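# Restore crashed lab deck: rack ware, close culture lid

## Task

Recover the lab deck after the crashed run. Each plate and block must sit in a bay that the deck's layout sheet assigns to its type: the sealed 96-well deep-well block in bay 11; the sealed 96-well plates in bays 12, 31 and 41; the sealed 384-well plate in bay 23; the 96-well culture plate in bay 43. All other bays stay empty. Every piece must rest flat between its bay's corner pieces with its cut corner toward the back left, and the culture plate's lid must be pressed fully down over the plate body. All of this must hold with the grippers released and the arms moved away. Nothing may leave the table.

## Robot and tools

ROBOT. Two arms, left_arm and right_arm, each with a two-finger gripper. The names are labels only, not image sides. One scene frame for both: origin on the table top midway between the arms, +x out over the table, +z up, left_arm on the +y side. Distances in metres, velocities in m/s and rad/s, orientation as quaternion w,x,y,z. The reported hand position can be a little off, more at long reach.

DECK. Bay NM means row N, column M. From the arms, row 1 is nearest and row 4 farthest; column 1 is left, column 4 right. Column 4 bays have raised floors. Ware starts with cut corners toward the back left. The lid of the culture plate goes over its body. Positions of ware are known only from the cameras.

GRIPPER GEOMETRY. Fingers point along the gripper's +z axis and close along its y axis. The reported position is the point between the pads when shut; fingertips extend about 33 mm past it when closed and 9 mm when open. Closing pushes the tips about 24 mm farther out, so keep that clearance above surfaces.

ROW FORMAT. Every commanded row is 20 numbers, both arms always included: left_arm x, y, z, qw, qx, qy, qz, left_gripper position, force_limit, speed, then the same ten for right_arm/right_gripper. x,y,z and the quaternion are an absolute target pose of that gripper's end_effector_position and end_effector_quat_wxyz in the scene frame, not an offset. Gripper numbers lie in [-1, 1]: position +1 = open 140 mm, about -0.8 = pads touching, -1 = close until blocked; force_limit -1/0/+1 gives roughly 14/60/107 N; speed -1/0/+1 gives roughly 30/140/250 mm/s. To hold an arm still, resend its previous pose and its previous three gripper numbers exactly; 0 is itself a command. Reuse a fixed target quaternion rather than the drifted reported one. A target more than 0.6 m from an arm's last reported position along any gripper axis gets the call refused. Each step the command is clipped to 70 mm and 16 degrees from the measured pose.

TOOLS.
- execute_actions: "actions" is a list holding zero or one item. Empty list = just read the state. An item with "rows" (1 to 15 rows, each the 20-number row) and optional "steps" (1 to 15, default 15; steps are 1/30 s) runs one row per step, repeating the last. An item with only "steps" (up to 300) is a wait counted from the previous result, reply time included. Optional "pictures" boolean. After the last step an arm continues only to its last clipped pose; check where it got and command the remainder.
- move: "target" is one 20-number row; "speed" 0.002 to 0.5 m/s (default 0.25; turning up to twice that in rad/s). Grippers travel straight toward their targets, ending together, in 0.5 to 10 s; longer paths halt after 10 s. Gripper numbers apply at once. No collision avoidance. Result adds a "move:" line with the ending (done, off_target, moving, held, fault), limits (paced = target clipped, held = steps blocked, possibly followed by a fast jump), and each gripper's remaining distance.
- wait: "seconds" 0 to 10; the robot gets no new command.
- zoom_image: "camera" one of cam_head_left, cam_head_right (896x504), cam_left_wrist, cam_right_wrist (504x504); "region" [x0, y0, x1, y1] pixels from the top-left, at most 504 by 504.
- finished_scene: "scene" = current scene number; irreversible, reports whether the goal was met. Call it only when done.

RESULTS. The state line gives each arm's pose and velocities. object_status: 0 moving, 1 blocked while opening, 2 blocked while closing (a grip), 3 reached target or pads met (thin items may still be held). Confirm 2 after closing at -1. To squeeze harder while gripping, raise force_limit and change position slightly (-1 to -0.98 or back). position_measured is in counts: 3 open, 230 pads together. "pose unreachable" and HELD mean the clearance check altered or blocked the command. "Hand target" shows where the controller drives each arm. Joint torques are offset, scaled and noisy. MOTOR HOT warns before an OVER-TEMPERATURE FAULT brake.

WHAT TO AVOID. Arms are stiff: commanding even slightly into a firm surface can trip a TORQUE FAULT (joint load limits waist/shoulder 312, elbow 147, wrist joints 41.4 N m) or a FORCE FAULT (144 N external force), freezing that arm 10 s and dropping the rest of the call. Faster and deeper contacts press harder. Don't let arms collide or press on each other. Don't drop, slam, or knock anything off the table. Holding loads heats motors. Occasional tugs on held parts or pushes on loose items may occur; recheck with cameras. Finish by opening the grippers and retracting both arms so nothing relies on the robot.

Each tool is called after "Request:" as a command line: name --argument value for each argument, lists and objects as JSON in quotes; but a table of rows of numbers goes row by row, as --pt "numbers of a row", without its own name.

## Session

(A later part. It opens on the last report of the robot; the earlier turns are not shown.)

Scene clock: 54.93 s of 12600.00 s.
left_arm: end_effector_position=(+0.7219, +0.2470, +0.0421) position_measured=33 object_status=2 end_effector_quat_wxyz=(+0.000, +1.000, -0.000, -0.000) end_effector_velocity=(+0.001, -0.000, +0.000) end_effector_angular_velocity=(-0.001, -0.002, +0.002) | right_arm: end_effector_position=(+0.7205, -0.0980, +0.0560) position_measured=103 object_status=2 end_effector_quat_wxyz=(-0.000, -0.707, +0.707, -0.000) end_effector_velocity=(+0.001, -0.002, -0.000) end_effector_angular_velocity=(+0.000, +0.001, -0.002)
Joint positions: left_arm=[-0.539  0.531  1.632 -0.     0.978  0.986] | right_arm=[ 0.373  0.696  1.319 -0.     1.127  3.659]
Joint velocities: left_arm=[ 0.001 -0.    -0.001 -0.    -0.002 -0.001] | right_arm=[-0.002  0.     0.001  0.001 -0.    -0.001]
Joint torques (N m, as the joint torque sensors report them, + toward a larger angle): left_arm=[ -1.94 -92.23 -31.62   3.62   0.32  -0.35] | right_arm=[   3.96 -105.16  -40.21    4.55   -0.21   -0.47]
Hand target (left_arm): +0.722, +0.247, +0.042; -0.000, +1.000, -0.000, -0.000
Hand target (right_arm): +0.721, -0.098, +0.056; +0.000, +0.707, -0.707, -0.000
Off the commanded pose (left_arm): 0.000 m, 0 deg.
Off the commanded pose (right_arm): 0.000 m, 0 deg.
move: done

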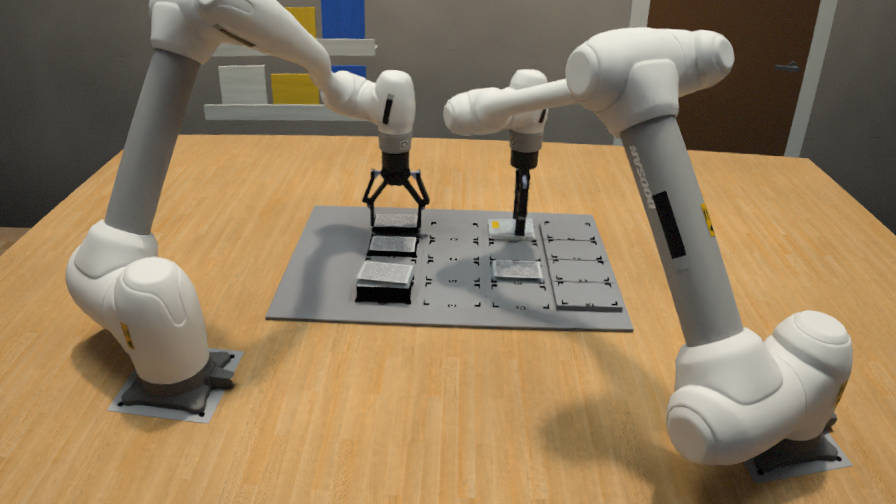

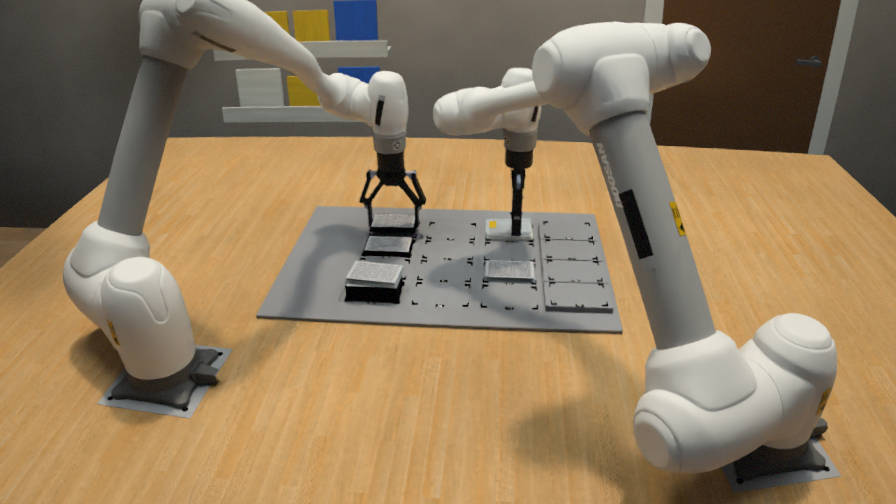

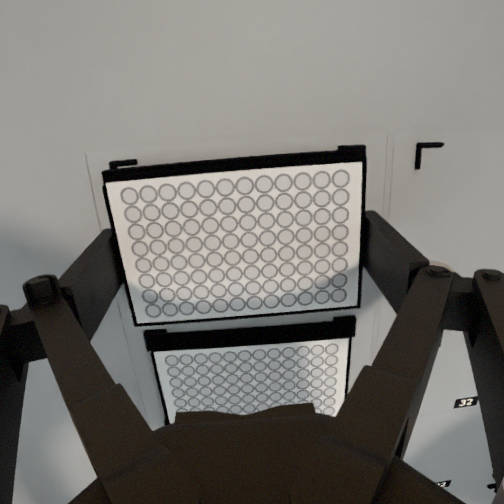

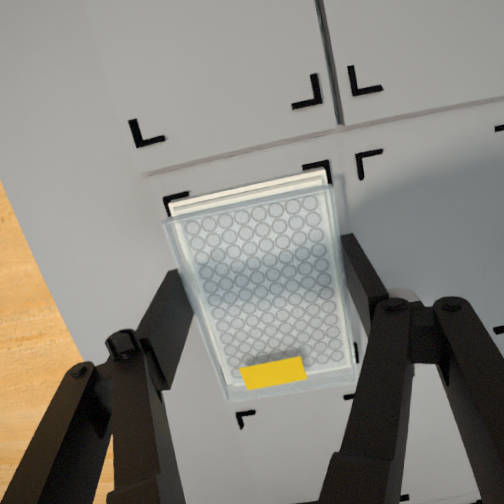

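Request:
move --target '[0.720,0.2455,0.035,0,1,-0.007,0,-1,-0.3,-0.7,0.72,-0.102,0.051,-0.0185,0.704,-0.7097,-0.0185,-0.98,-0.5,-0.7]' --speed 0.03

Request:
zoom_image --camera "cam_right_wrist" --region '[130,150,400,420]'

Request:
zoom_image --camera "cam_left_wrist" --region '[80,120,400,360]'

Scene clock: 68.80 s of 12600.00 s.
left_arm: end_effector_position=(+0.7200, +0.2455, +0.0350) position_measured=33 object_status=2 end_effector_quat_wxyz=(+0.000, +1.000, -0.007, +0.000) end_effector_velocity=(+0.000, -0.000, +0.000) end_effector_angular_velocity=(-0.001, -0.001, -0.001) | right_arm: end_effector_position=(+0.7200, -0.1020, +0.0510) position_measured=103 object_status=2 end_effector_quat_wxyz=(+0.018, -0.704, +0.710, +0.018) end_effector_velocity=(-0.000, +0.000, -0.001) end_effector_angular_velocity=(+0.003, +0.000, +0.001)
Joint positions: left_arm=[-0.542  0.537  1.639 -0.     0.966  0.997] | right_arm=[0.353 0.682 1.353 0.052 1.082 3.623]
Joint velocities: left_arm=[ 0.    -0.     0.     0.    -0.001  0.001] | right_arm=[-0.001  0.     0.002  0.003 -0.003 -0.003]
Joint torques (N m, as the joint torque sensors report them, + toward a larger angle): left_arm=[ -1.44 -93.04 -31.74   3.8    0.26  -0.24] | right_arm=[   3.04 -104.18  -35.73    4.01   -0.17   -0.66]
Hand target (left_arm): +0.720, +0.245, +0.035; +0.000, +1.000, -0.007, -0.000
Hand target (right_arm): +0.720, -0.102, +0.051; -0.018, +0.704, -0.710, -0.019
Off the commanded pose (left_arm): 0.000 m, 0 deg.
Off the commanded pose (right_arm): 0.000 m, 0 deg.
After step 90, 9.77 s passed at rest.
move: done

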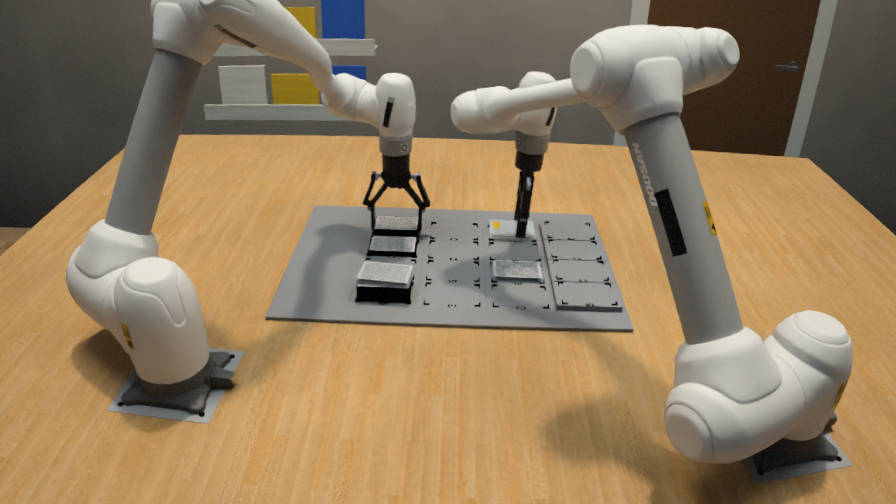

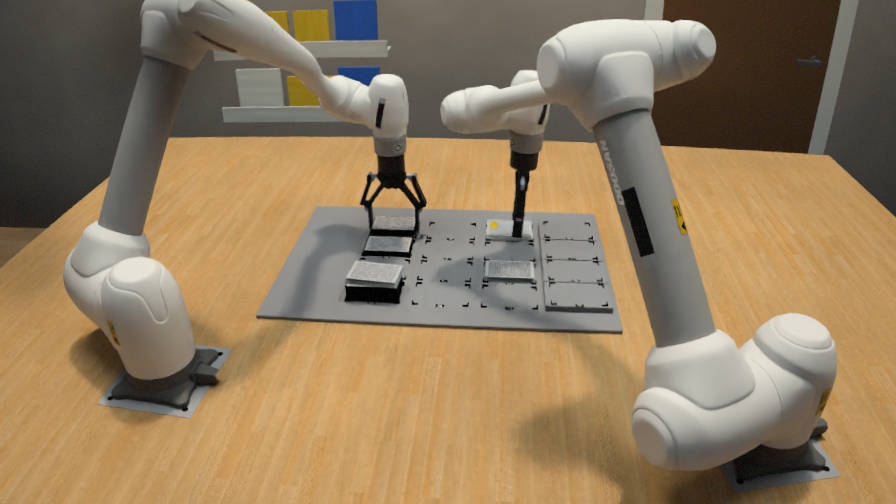

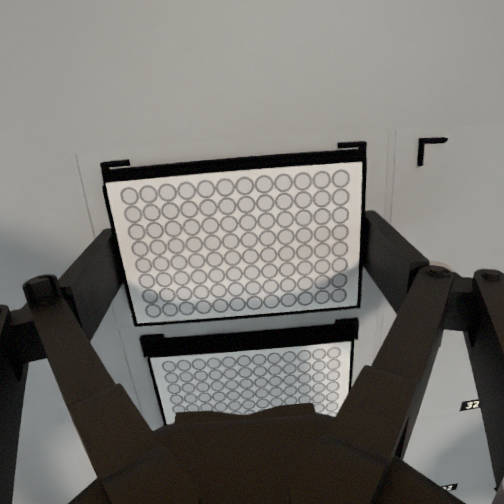

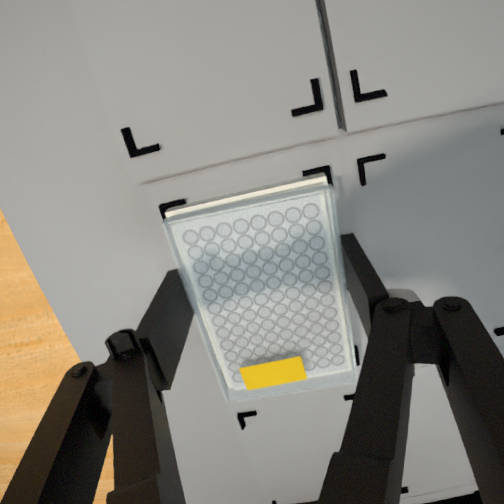

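Region (130, 150, 400, 420) of cam_right_wrist's 504x504 image, scaled by 1.867, with more detail than that image has.

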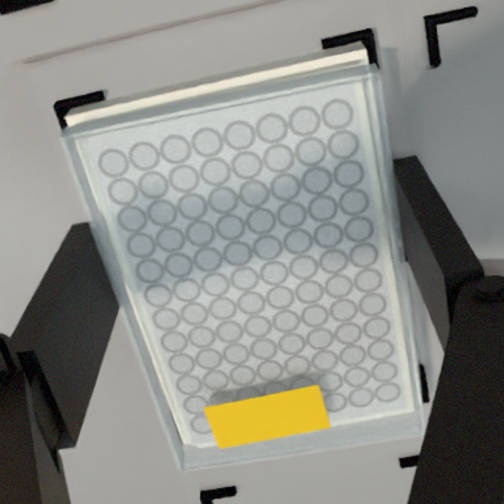

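Region (80, 120, 400, 360) of cam_left_wrist's 504x504 image, scaled by 1.575, with more detail than that image has; it fills the top 378 rows of this view, and the rest is white.

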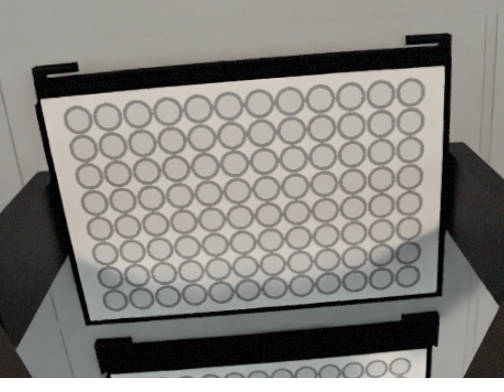

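Request:
move --target '[0.720,0.2453,0.029,0,1,-0.007,0,-1,-0.3,-0.7,0.7203,-0.104,0.0485,-0.028,0.7075,-0.7056,-0.028,-0.98,-0.5,-0.7]' --speed 0.015

Request:
zoom_image --camera "cam_right_wrist" --region '[130,150,400,420]'

Scene clock: 74.47 s of 12600.00 s.
left_arm: end_effector_position=(+0.7200, +0.2453, +0.0290) position_measured=33 object_status=2 end_effector_quat_wxyz=(+0.000, +1.000, -0.007, +0.000) end_effector_velocity=(-0.000, -0.001, -0.001) end_effector_angular_velocity=(-0.000, -0.000, -0.001) | right_arm: end_effector_position=(+0.7203, -0.1040, +0.0485) position_measured=103 object_status=2 end_effector_quat_wxyz=(+0.028, -0.707, +0.706, +0.028) end_effector_velocity=(-0.000, +0.000, -0.002) end_effector_angular_velocity=(+0.001, +0.002, +0.001)
Joint positions: left_arm=[-0.542  0.542  1.642 -0.     0.957  0.997] | right_arm=[0.342 0.677 1.369 0.08  1.06  3.587]
Joint velocities: left_arm=[-0.001  0.001 -0.     0.    -0.001 -0.   ] | right_arm=[-0.001  0.002  0.001  0.002 -0.001 -0.002]
Joint torques (N m, as the joint torque sensors report them, + toward a larger angle): left_arm=[ -0.8  -93.18 -30.56   3.83   0.25  -0.45] | right_arm=[   0.45 -101.68  -37.74    4.36   -0.34   -0.46]
Hand target (left_arm): +0.720, +0.245, +0.029; +0.000, +1.000, -0.007, -0.000
Hand target (right_arm): +0.720, -0.104, +0.048; -0.028, +0.707, -0.706, -0.028
Off the commanded pose (left_arm): 0.000 m, 0 deg.
Off the commanded pose (right_arm): 0.000 m, 0 deg.
After step 90, 1.47 s passed at rest.
move: done

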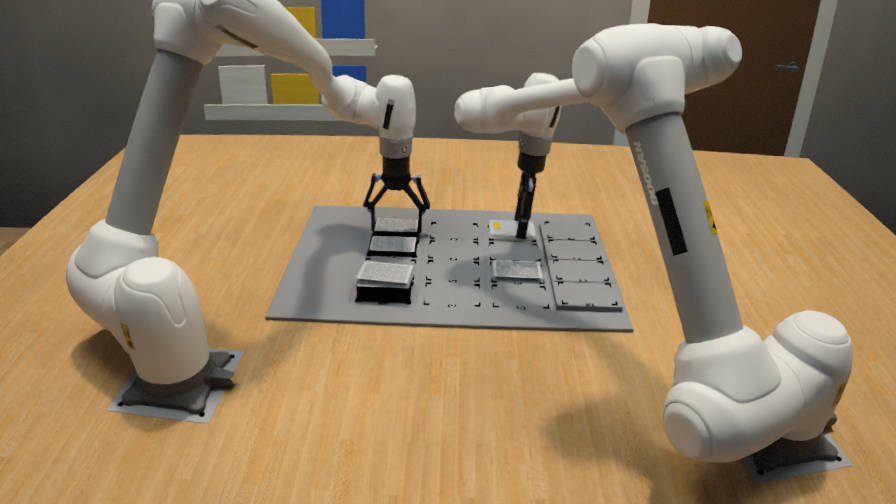

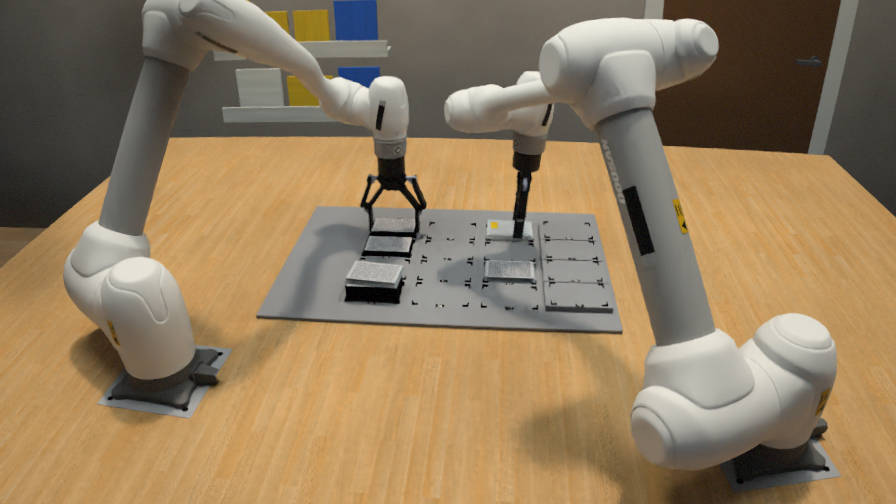

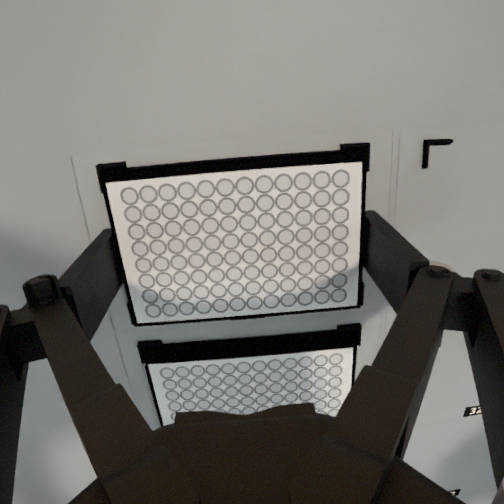

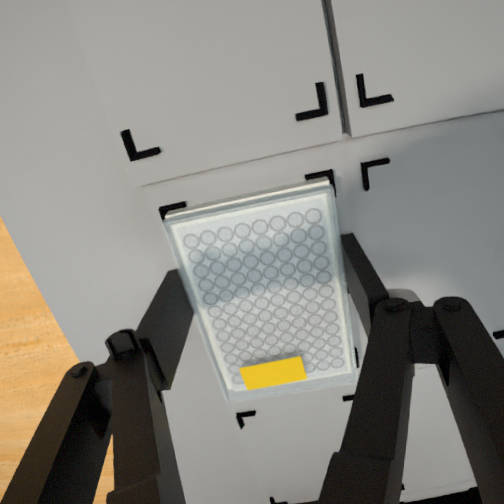

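Region (130, 150, 400, 420) of cam_right_wrist's 504x504 image, scaled by 1.867, with more detail than that image has.

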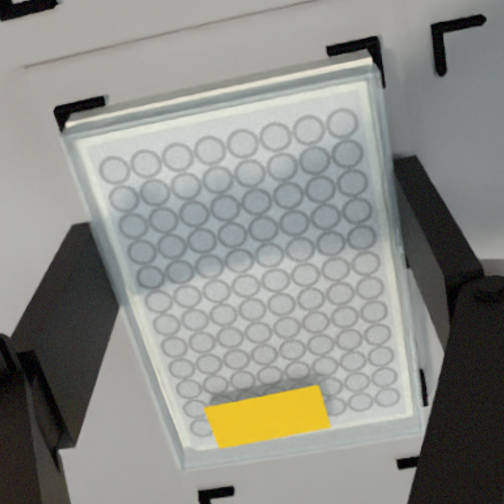

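Request:
move --target '[0.720,0.2455,0.0265,0,1,-0.007,0,-1,-0.3,-0.7,0.7203,-0.104,0.043,-0.031,0.7075,-0.7056,-0.031,-0.98,-0.5,-0.7]' --speed 0.012

Scene clock: 79.40 s of 12600.00 s.
left_arm: end_effector_position=(+0.7200, +0.2454, +0.0267) position_measured=33 object_status=2 end_effector_quat_wxyz=(+0.000, +1.000, -0.007, +0.000) end_effector_velocity=(+0.000, +0.001, -0.000) end_effector_angular_velocity=(+0.001, -0.001, +0.000) | right_arm: end_effector_position=(+0.7203, -0.1040, +0.0432) position_measured=103 object_status=2 end_effector_quat_wxyz=(+0.031, -0.707, +0.705, +0.031) end_effector_velocity=(-0.000, -0.000, -0.001) end_effector_angular_velocity=(+0.000, +0.001, +0.000)
Joint positions: left_arm=[-0.542  0.544  1.644 -0.     0.953  0.997] | right_arm=[0.339 0.679 1.376 0.09  1.047 3.579]
Joint velocities: left_arm=[ 0.001  0.     0.001  0.001 -0.001 -0.   ] | right_arm=[-0.     0.001  0.001  0.001 -0.001 -0.001]
Joint torques (N m, as the joint torque sensors report them, + toward a larger angle): left_arm=[  0.94 -51.94 -15.3    4.53  -3.9   -0.62] | right_arm=[ -1.23 -74.82 -21.45   3.98   0.19  -0.37]
Hand target (left_arm): +0.720, +0.245, +0.026; +0.000, +1.000, -0.007, -0.000
Hand target (right_arm): +0.720, -0.104, +0.043; -0.031, +0.707, -0.705, -0.031
Off the commanded pose (left_arm): 0.000 m, 0 deg.
Off the commanded pose (right_arm): 0.000 m, 0 deg.
After step 90, 1.23 s passed at rest.
move: done

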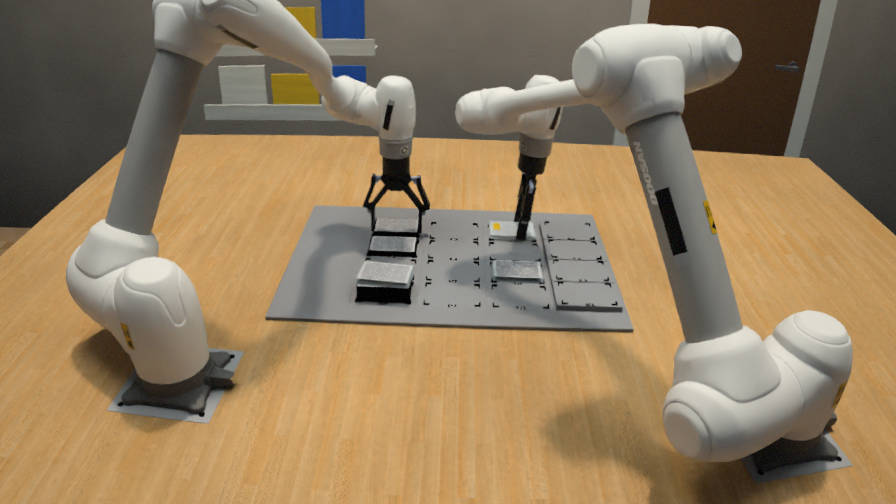

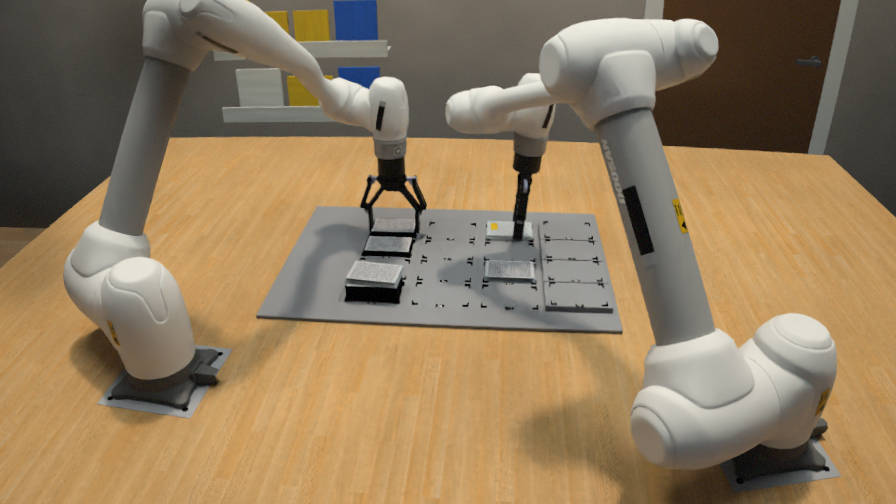

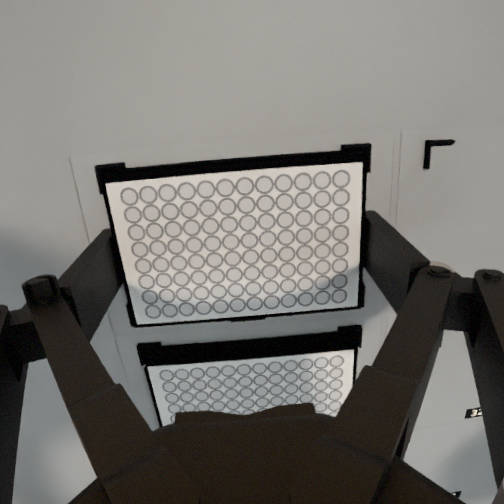

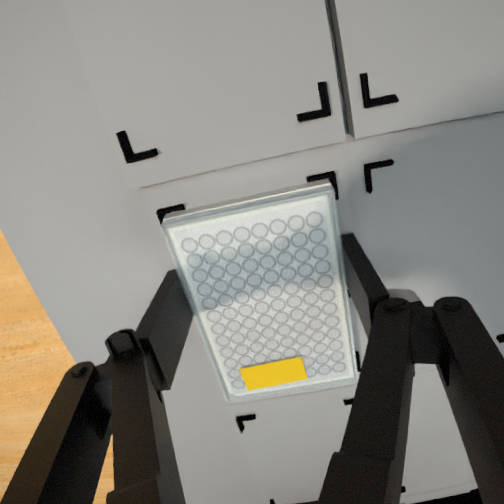

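Release, lift and inspect.

Request:
move --target '[0.720,0.2455,0.028,0,1,-0.007,0,1,-0.3,0,0.7203,-0.104,0.044,-0.031,0.7075,-0.7056,-0.031,0.6,-0.5,0]' --speed 0.01

Request:
move --target '[0.64,0.2455,0.12,0,1,-0.007,0,1,-0.3,0,0.72,-0.09,0.13,0,0.7071,-0.7071,0,1,-0.5,0]'

Request:
zoom_image --camera "cam_head_left" --region '[470,205,570,295]'

Request:
zoom_image --camera "cam_head_left" --region '[340,205,450,315]'

Request:
move --target '[0.40,0.242,0.11,0,1,-0.05,0,1,-0.3,0,0.505,-0.11,0.15,0,0.7071,-0.7071,0,1,-0.5,0]'

Scene clock: 86.90 s of 12600.00 s.
left_arm: end_effector_position=(+0.7200, +0.2455, +0.0280) position_measured=3 object_status=3 end_effector_quat_wxyz=(+0.000, +1.000, -0.007, -0.000) end_effector_velocity=(-0.000, -0.000, +0.001) end_effector_angular_velocity=(-0.000, -0.000, -0.001) | right_arm: end_effector_position=(+0.7203, -0.1040, +0.0440) position_measured=53 object_status=3 end_effector_quat_wxyz=(+0.031, -0.707, +0.705, +0.031) end_effector_velocity=(+0.000, +0.001, +0.001) end_effector_angular_velocity=(+0.002, -0.000, -0.000)
Joint positions: left_arm=[-0.542  0.543  1.643 -0.     0.955  0.997] | right_arm=[0.339 0.679 1.376 0.09  1.048 3.579]
Joint velocities: left_arm=[-0.    -0.001 -0.    -0.     0.     0.   ] | right_arm=[ 0.    -0.    -0.001  0.001  0.     0.   ]
Joint torques (N m, as the joint torque sensors report them, + toward a larger angle): left_arm=[ -1.11 -92.51 -31.04   3.86   0.33  -0.3 ] | right_arm=[   2.57 -101.85  -38.36    4.72   -0.01   -0.27]
Hand target (left_arm): +0.720, +0.246, +0.028; -0.000, +1.000, -0.007, +0.000
Hand target (right_arm): +0.720, -0.104, +0.044; -0.031, +0.707, -0.705, -0.031
Off the commanded pose (left_arm): 0.000 m, 0 deg.
Off the commanded pose (right_arm): 0.000 m, 0 deg.
After step 90, 3.80 s passed at rest.
move: done

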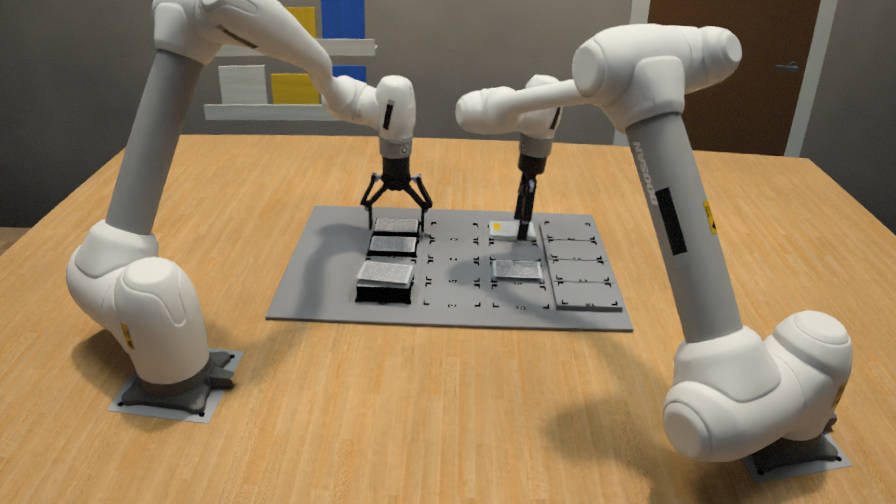

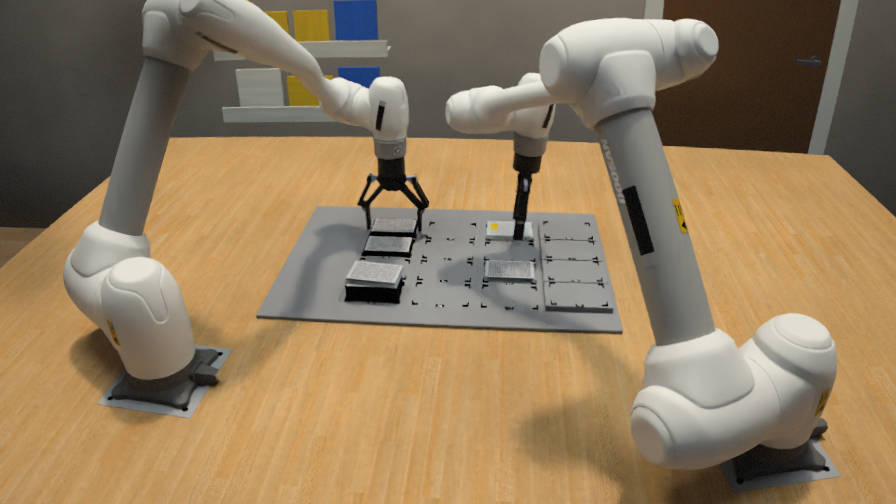

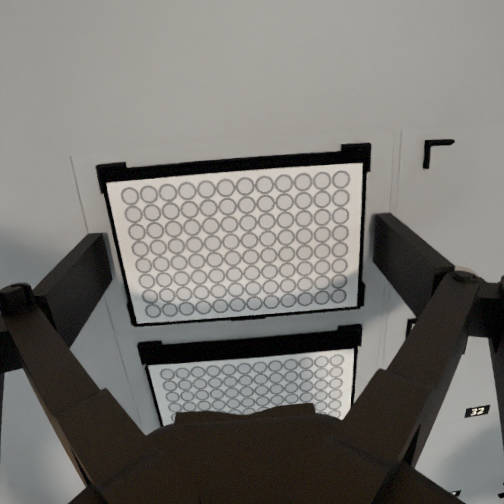

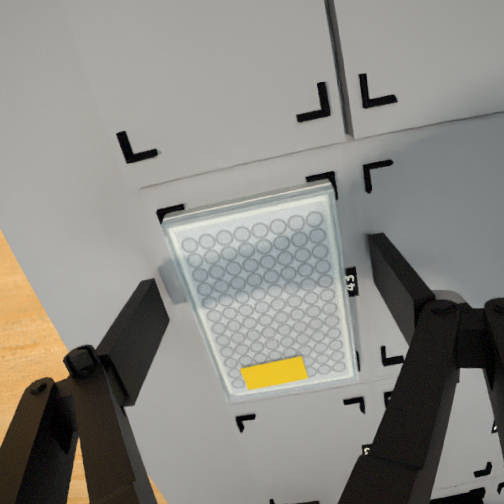

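Scene clock: 87.87 s of 12600.00 s.
left_arm: end_effector_position=(+0.6399, +0.2455, +0.1199) position_measured=3 object_status=3 end_effector_quat_wxyz=(+0.000, +1.000, -0.007, -0.000) end_effector_velocity=(-0.001, -0.001, +0.001) end_effector_angular_velocity=(-0.001, +0.000, +0.000) | right_arm: end_effector_position=(+0.7201, -0.0899, +0.1300) position_measured=3 object_status=3 end_effector_quat_wxyz=(+0.000, -0.707, +0.707, -0.000) end_effector_velocity=(+0.000, -0.000, -0.000) end_effector_angular_velocity=(-0.001, +0.000, -0.000)
Joint positions: left_arm=[-0.605  0.37   1.721 -0.     1.05   0.934] | right_arm=[ 0.381  0.655  1.247 -0.     1.239  3.667]
Joint velocities: left_arm=[-0.001 -0.001  0.    -0.001  0.001 -0.001] | right_arm=[-0.     0.001 -0.001 -0.001  0.001  0.   ]
Joint torques (N m, as the joint torque sensors report them, + toward a larger angle): left_arm=[ -0.43 -75.87 -32.65   3.93   0.24  -0.33] | right_arm=[   2.24 -101.23  -41.23    4.6    -0.14   -0.07]
Hand target (left_arm): +0.640, +0.246, +0.120; +0.000, +1.000, -0.007, +0.000
Hand target (right_arm): +0.720, -0.090, +0.130; -0.000, +0.707, -0.707, +0.000
Off the commanded pose (left_arm): 0.000 m, 0 deg.
Off the commanded pose (right_arm): 0.000 m, 0 deg.
move: done

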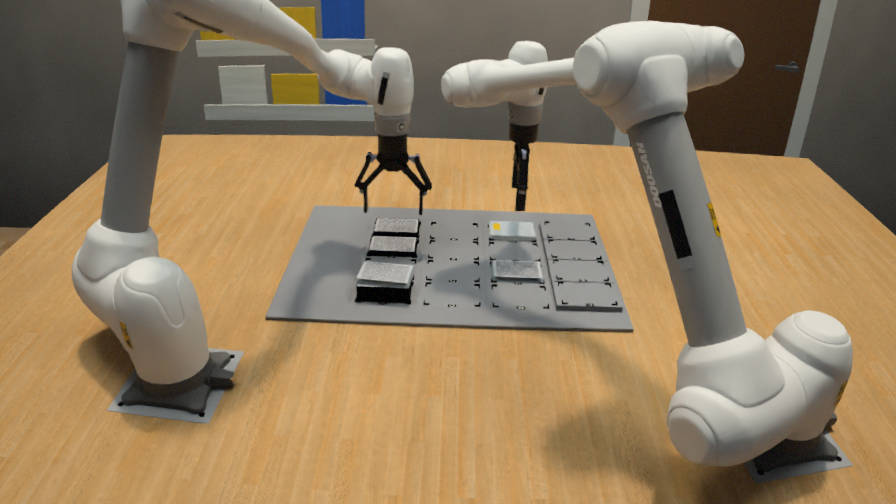

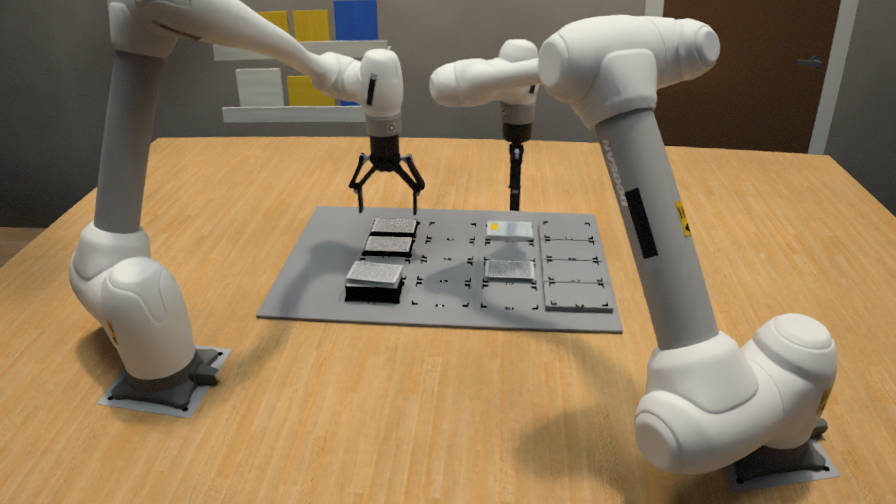

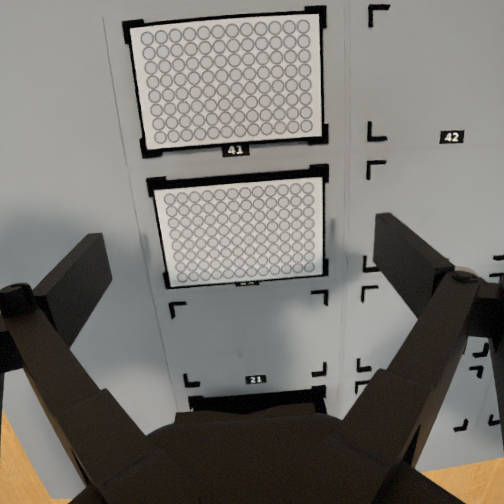

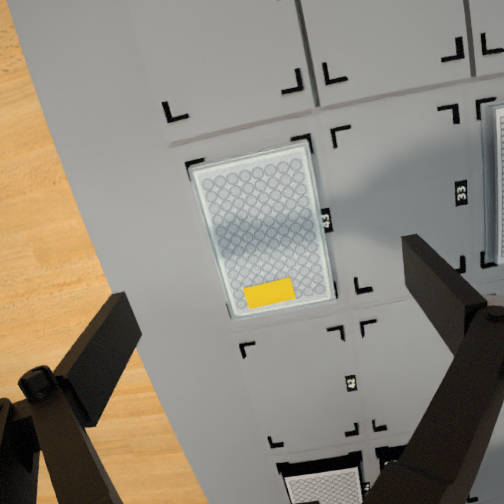

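Region (470, 205, 570, 295) of cam_head_left's 896x504 image, scaled by 5.040, with more detail than that image has; it fills the top 454 rows of this view, and the rest is white.

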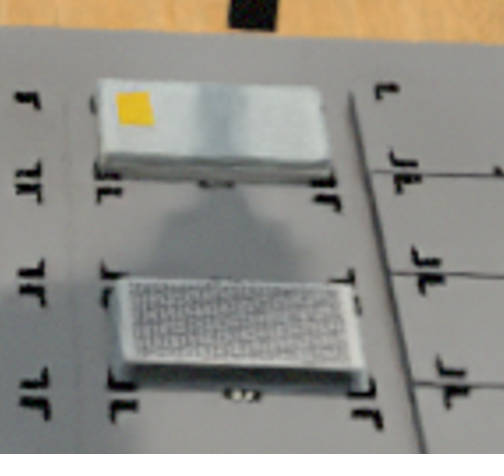

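Region (340, 205, 450, 315) of cam_head_left's 896x504 image, scaled by 4.582, with more detail than that image has.

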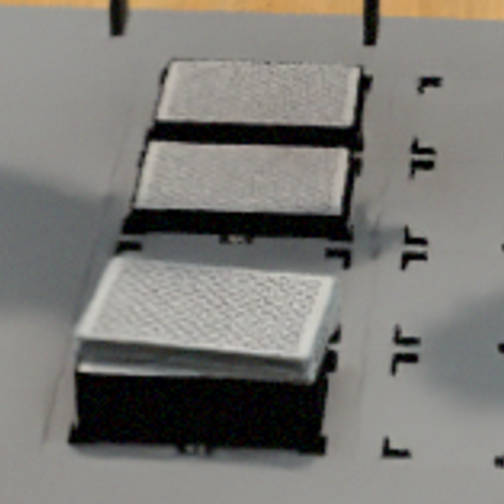

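Scene clock: 89.30 s of 12600.00 s.
left_arm: end_effector_position=(+0.4000, +0.2419, +0.1098) position_measured=3 object_status=3 end_effector_quat_wxyz=(+0.000, +0.999, -0.050, -0.000) end_effector_velocity=(-0.002, +0.000, -0.001) end_effector_angular_velocity=(+0.001, +0.000, -0.002) | right_arm: end_effector_position=(+0.5051, -0.1102, +0.1502) position_measured=3 object_status=3 end_effector_quat_wxyz=(+0.000, -0.707, +0.707, +0.000) end_effector_velocity=(-0.001, -0.001, -0.000) end_effector_angular_velocity=(-0.001, +0.000, -0.001)
Joint positions: left_arm=[-0.884  0.125  2.067 -0.001  0.949  0.742] | right_arm=[0.507 0.362 1.671 0.    1.108 3.793]
Joint velocities: left_arm=[-0.002 -0.001  0.002  0.    -0.    -0.001] | right_arm=[-0.    -0.001  0.002 -0.001 -0.     0.001]
Joint torques (N m, as the joint torque sensors report them, + toward a larger angle): left_arm=[  0.01 -50.88 -30.15   3.76   0.41  -0.31] | right_arm=[  1.99 -69.   -36.94   4.33   0.02  -0.49]
Hand target (left_arm): +0.400, +0.242, +0.110; +0.000, +0.999, -0.050, -0.000
Hand target (right_arm): +0.505, -0.110, +0.150; -0.000, +0.707, -0.707, -0.000
Off the commanded pose (left_arm): 0.000 m, 0 deg.
Off the commanded pose (right_arm): 0.000 m, 0 deg.
move: done

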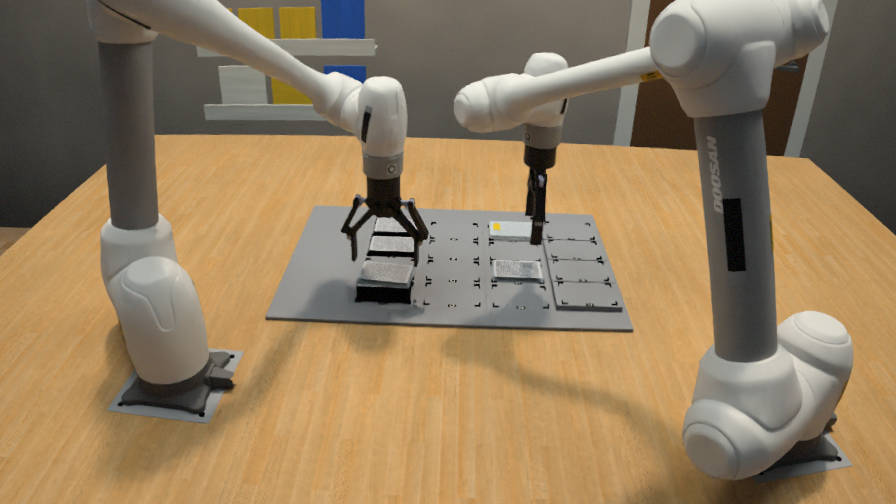

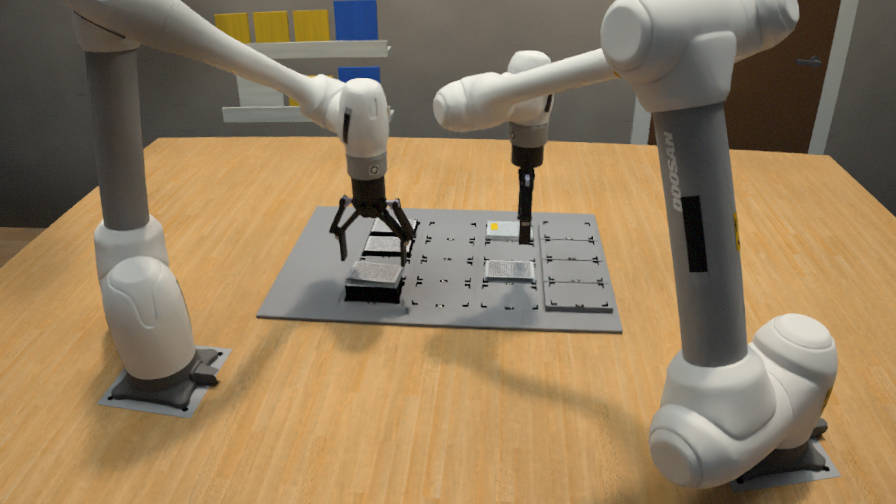

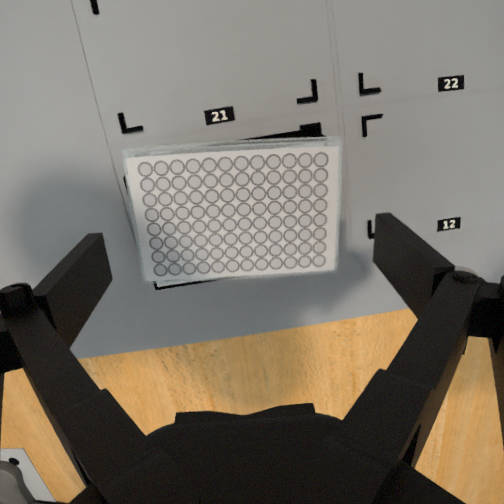

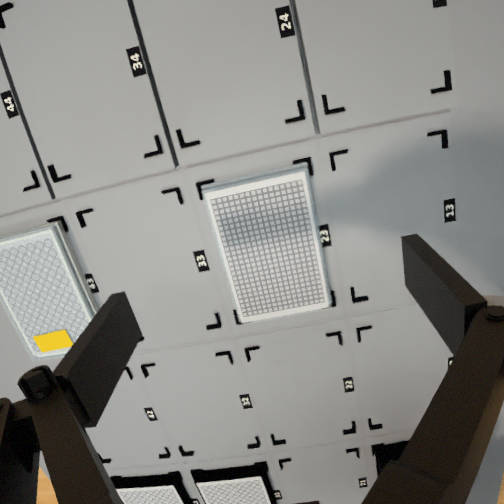

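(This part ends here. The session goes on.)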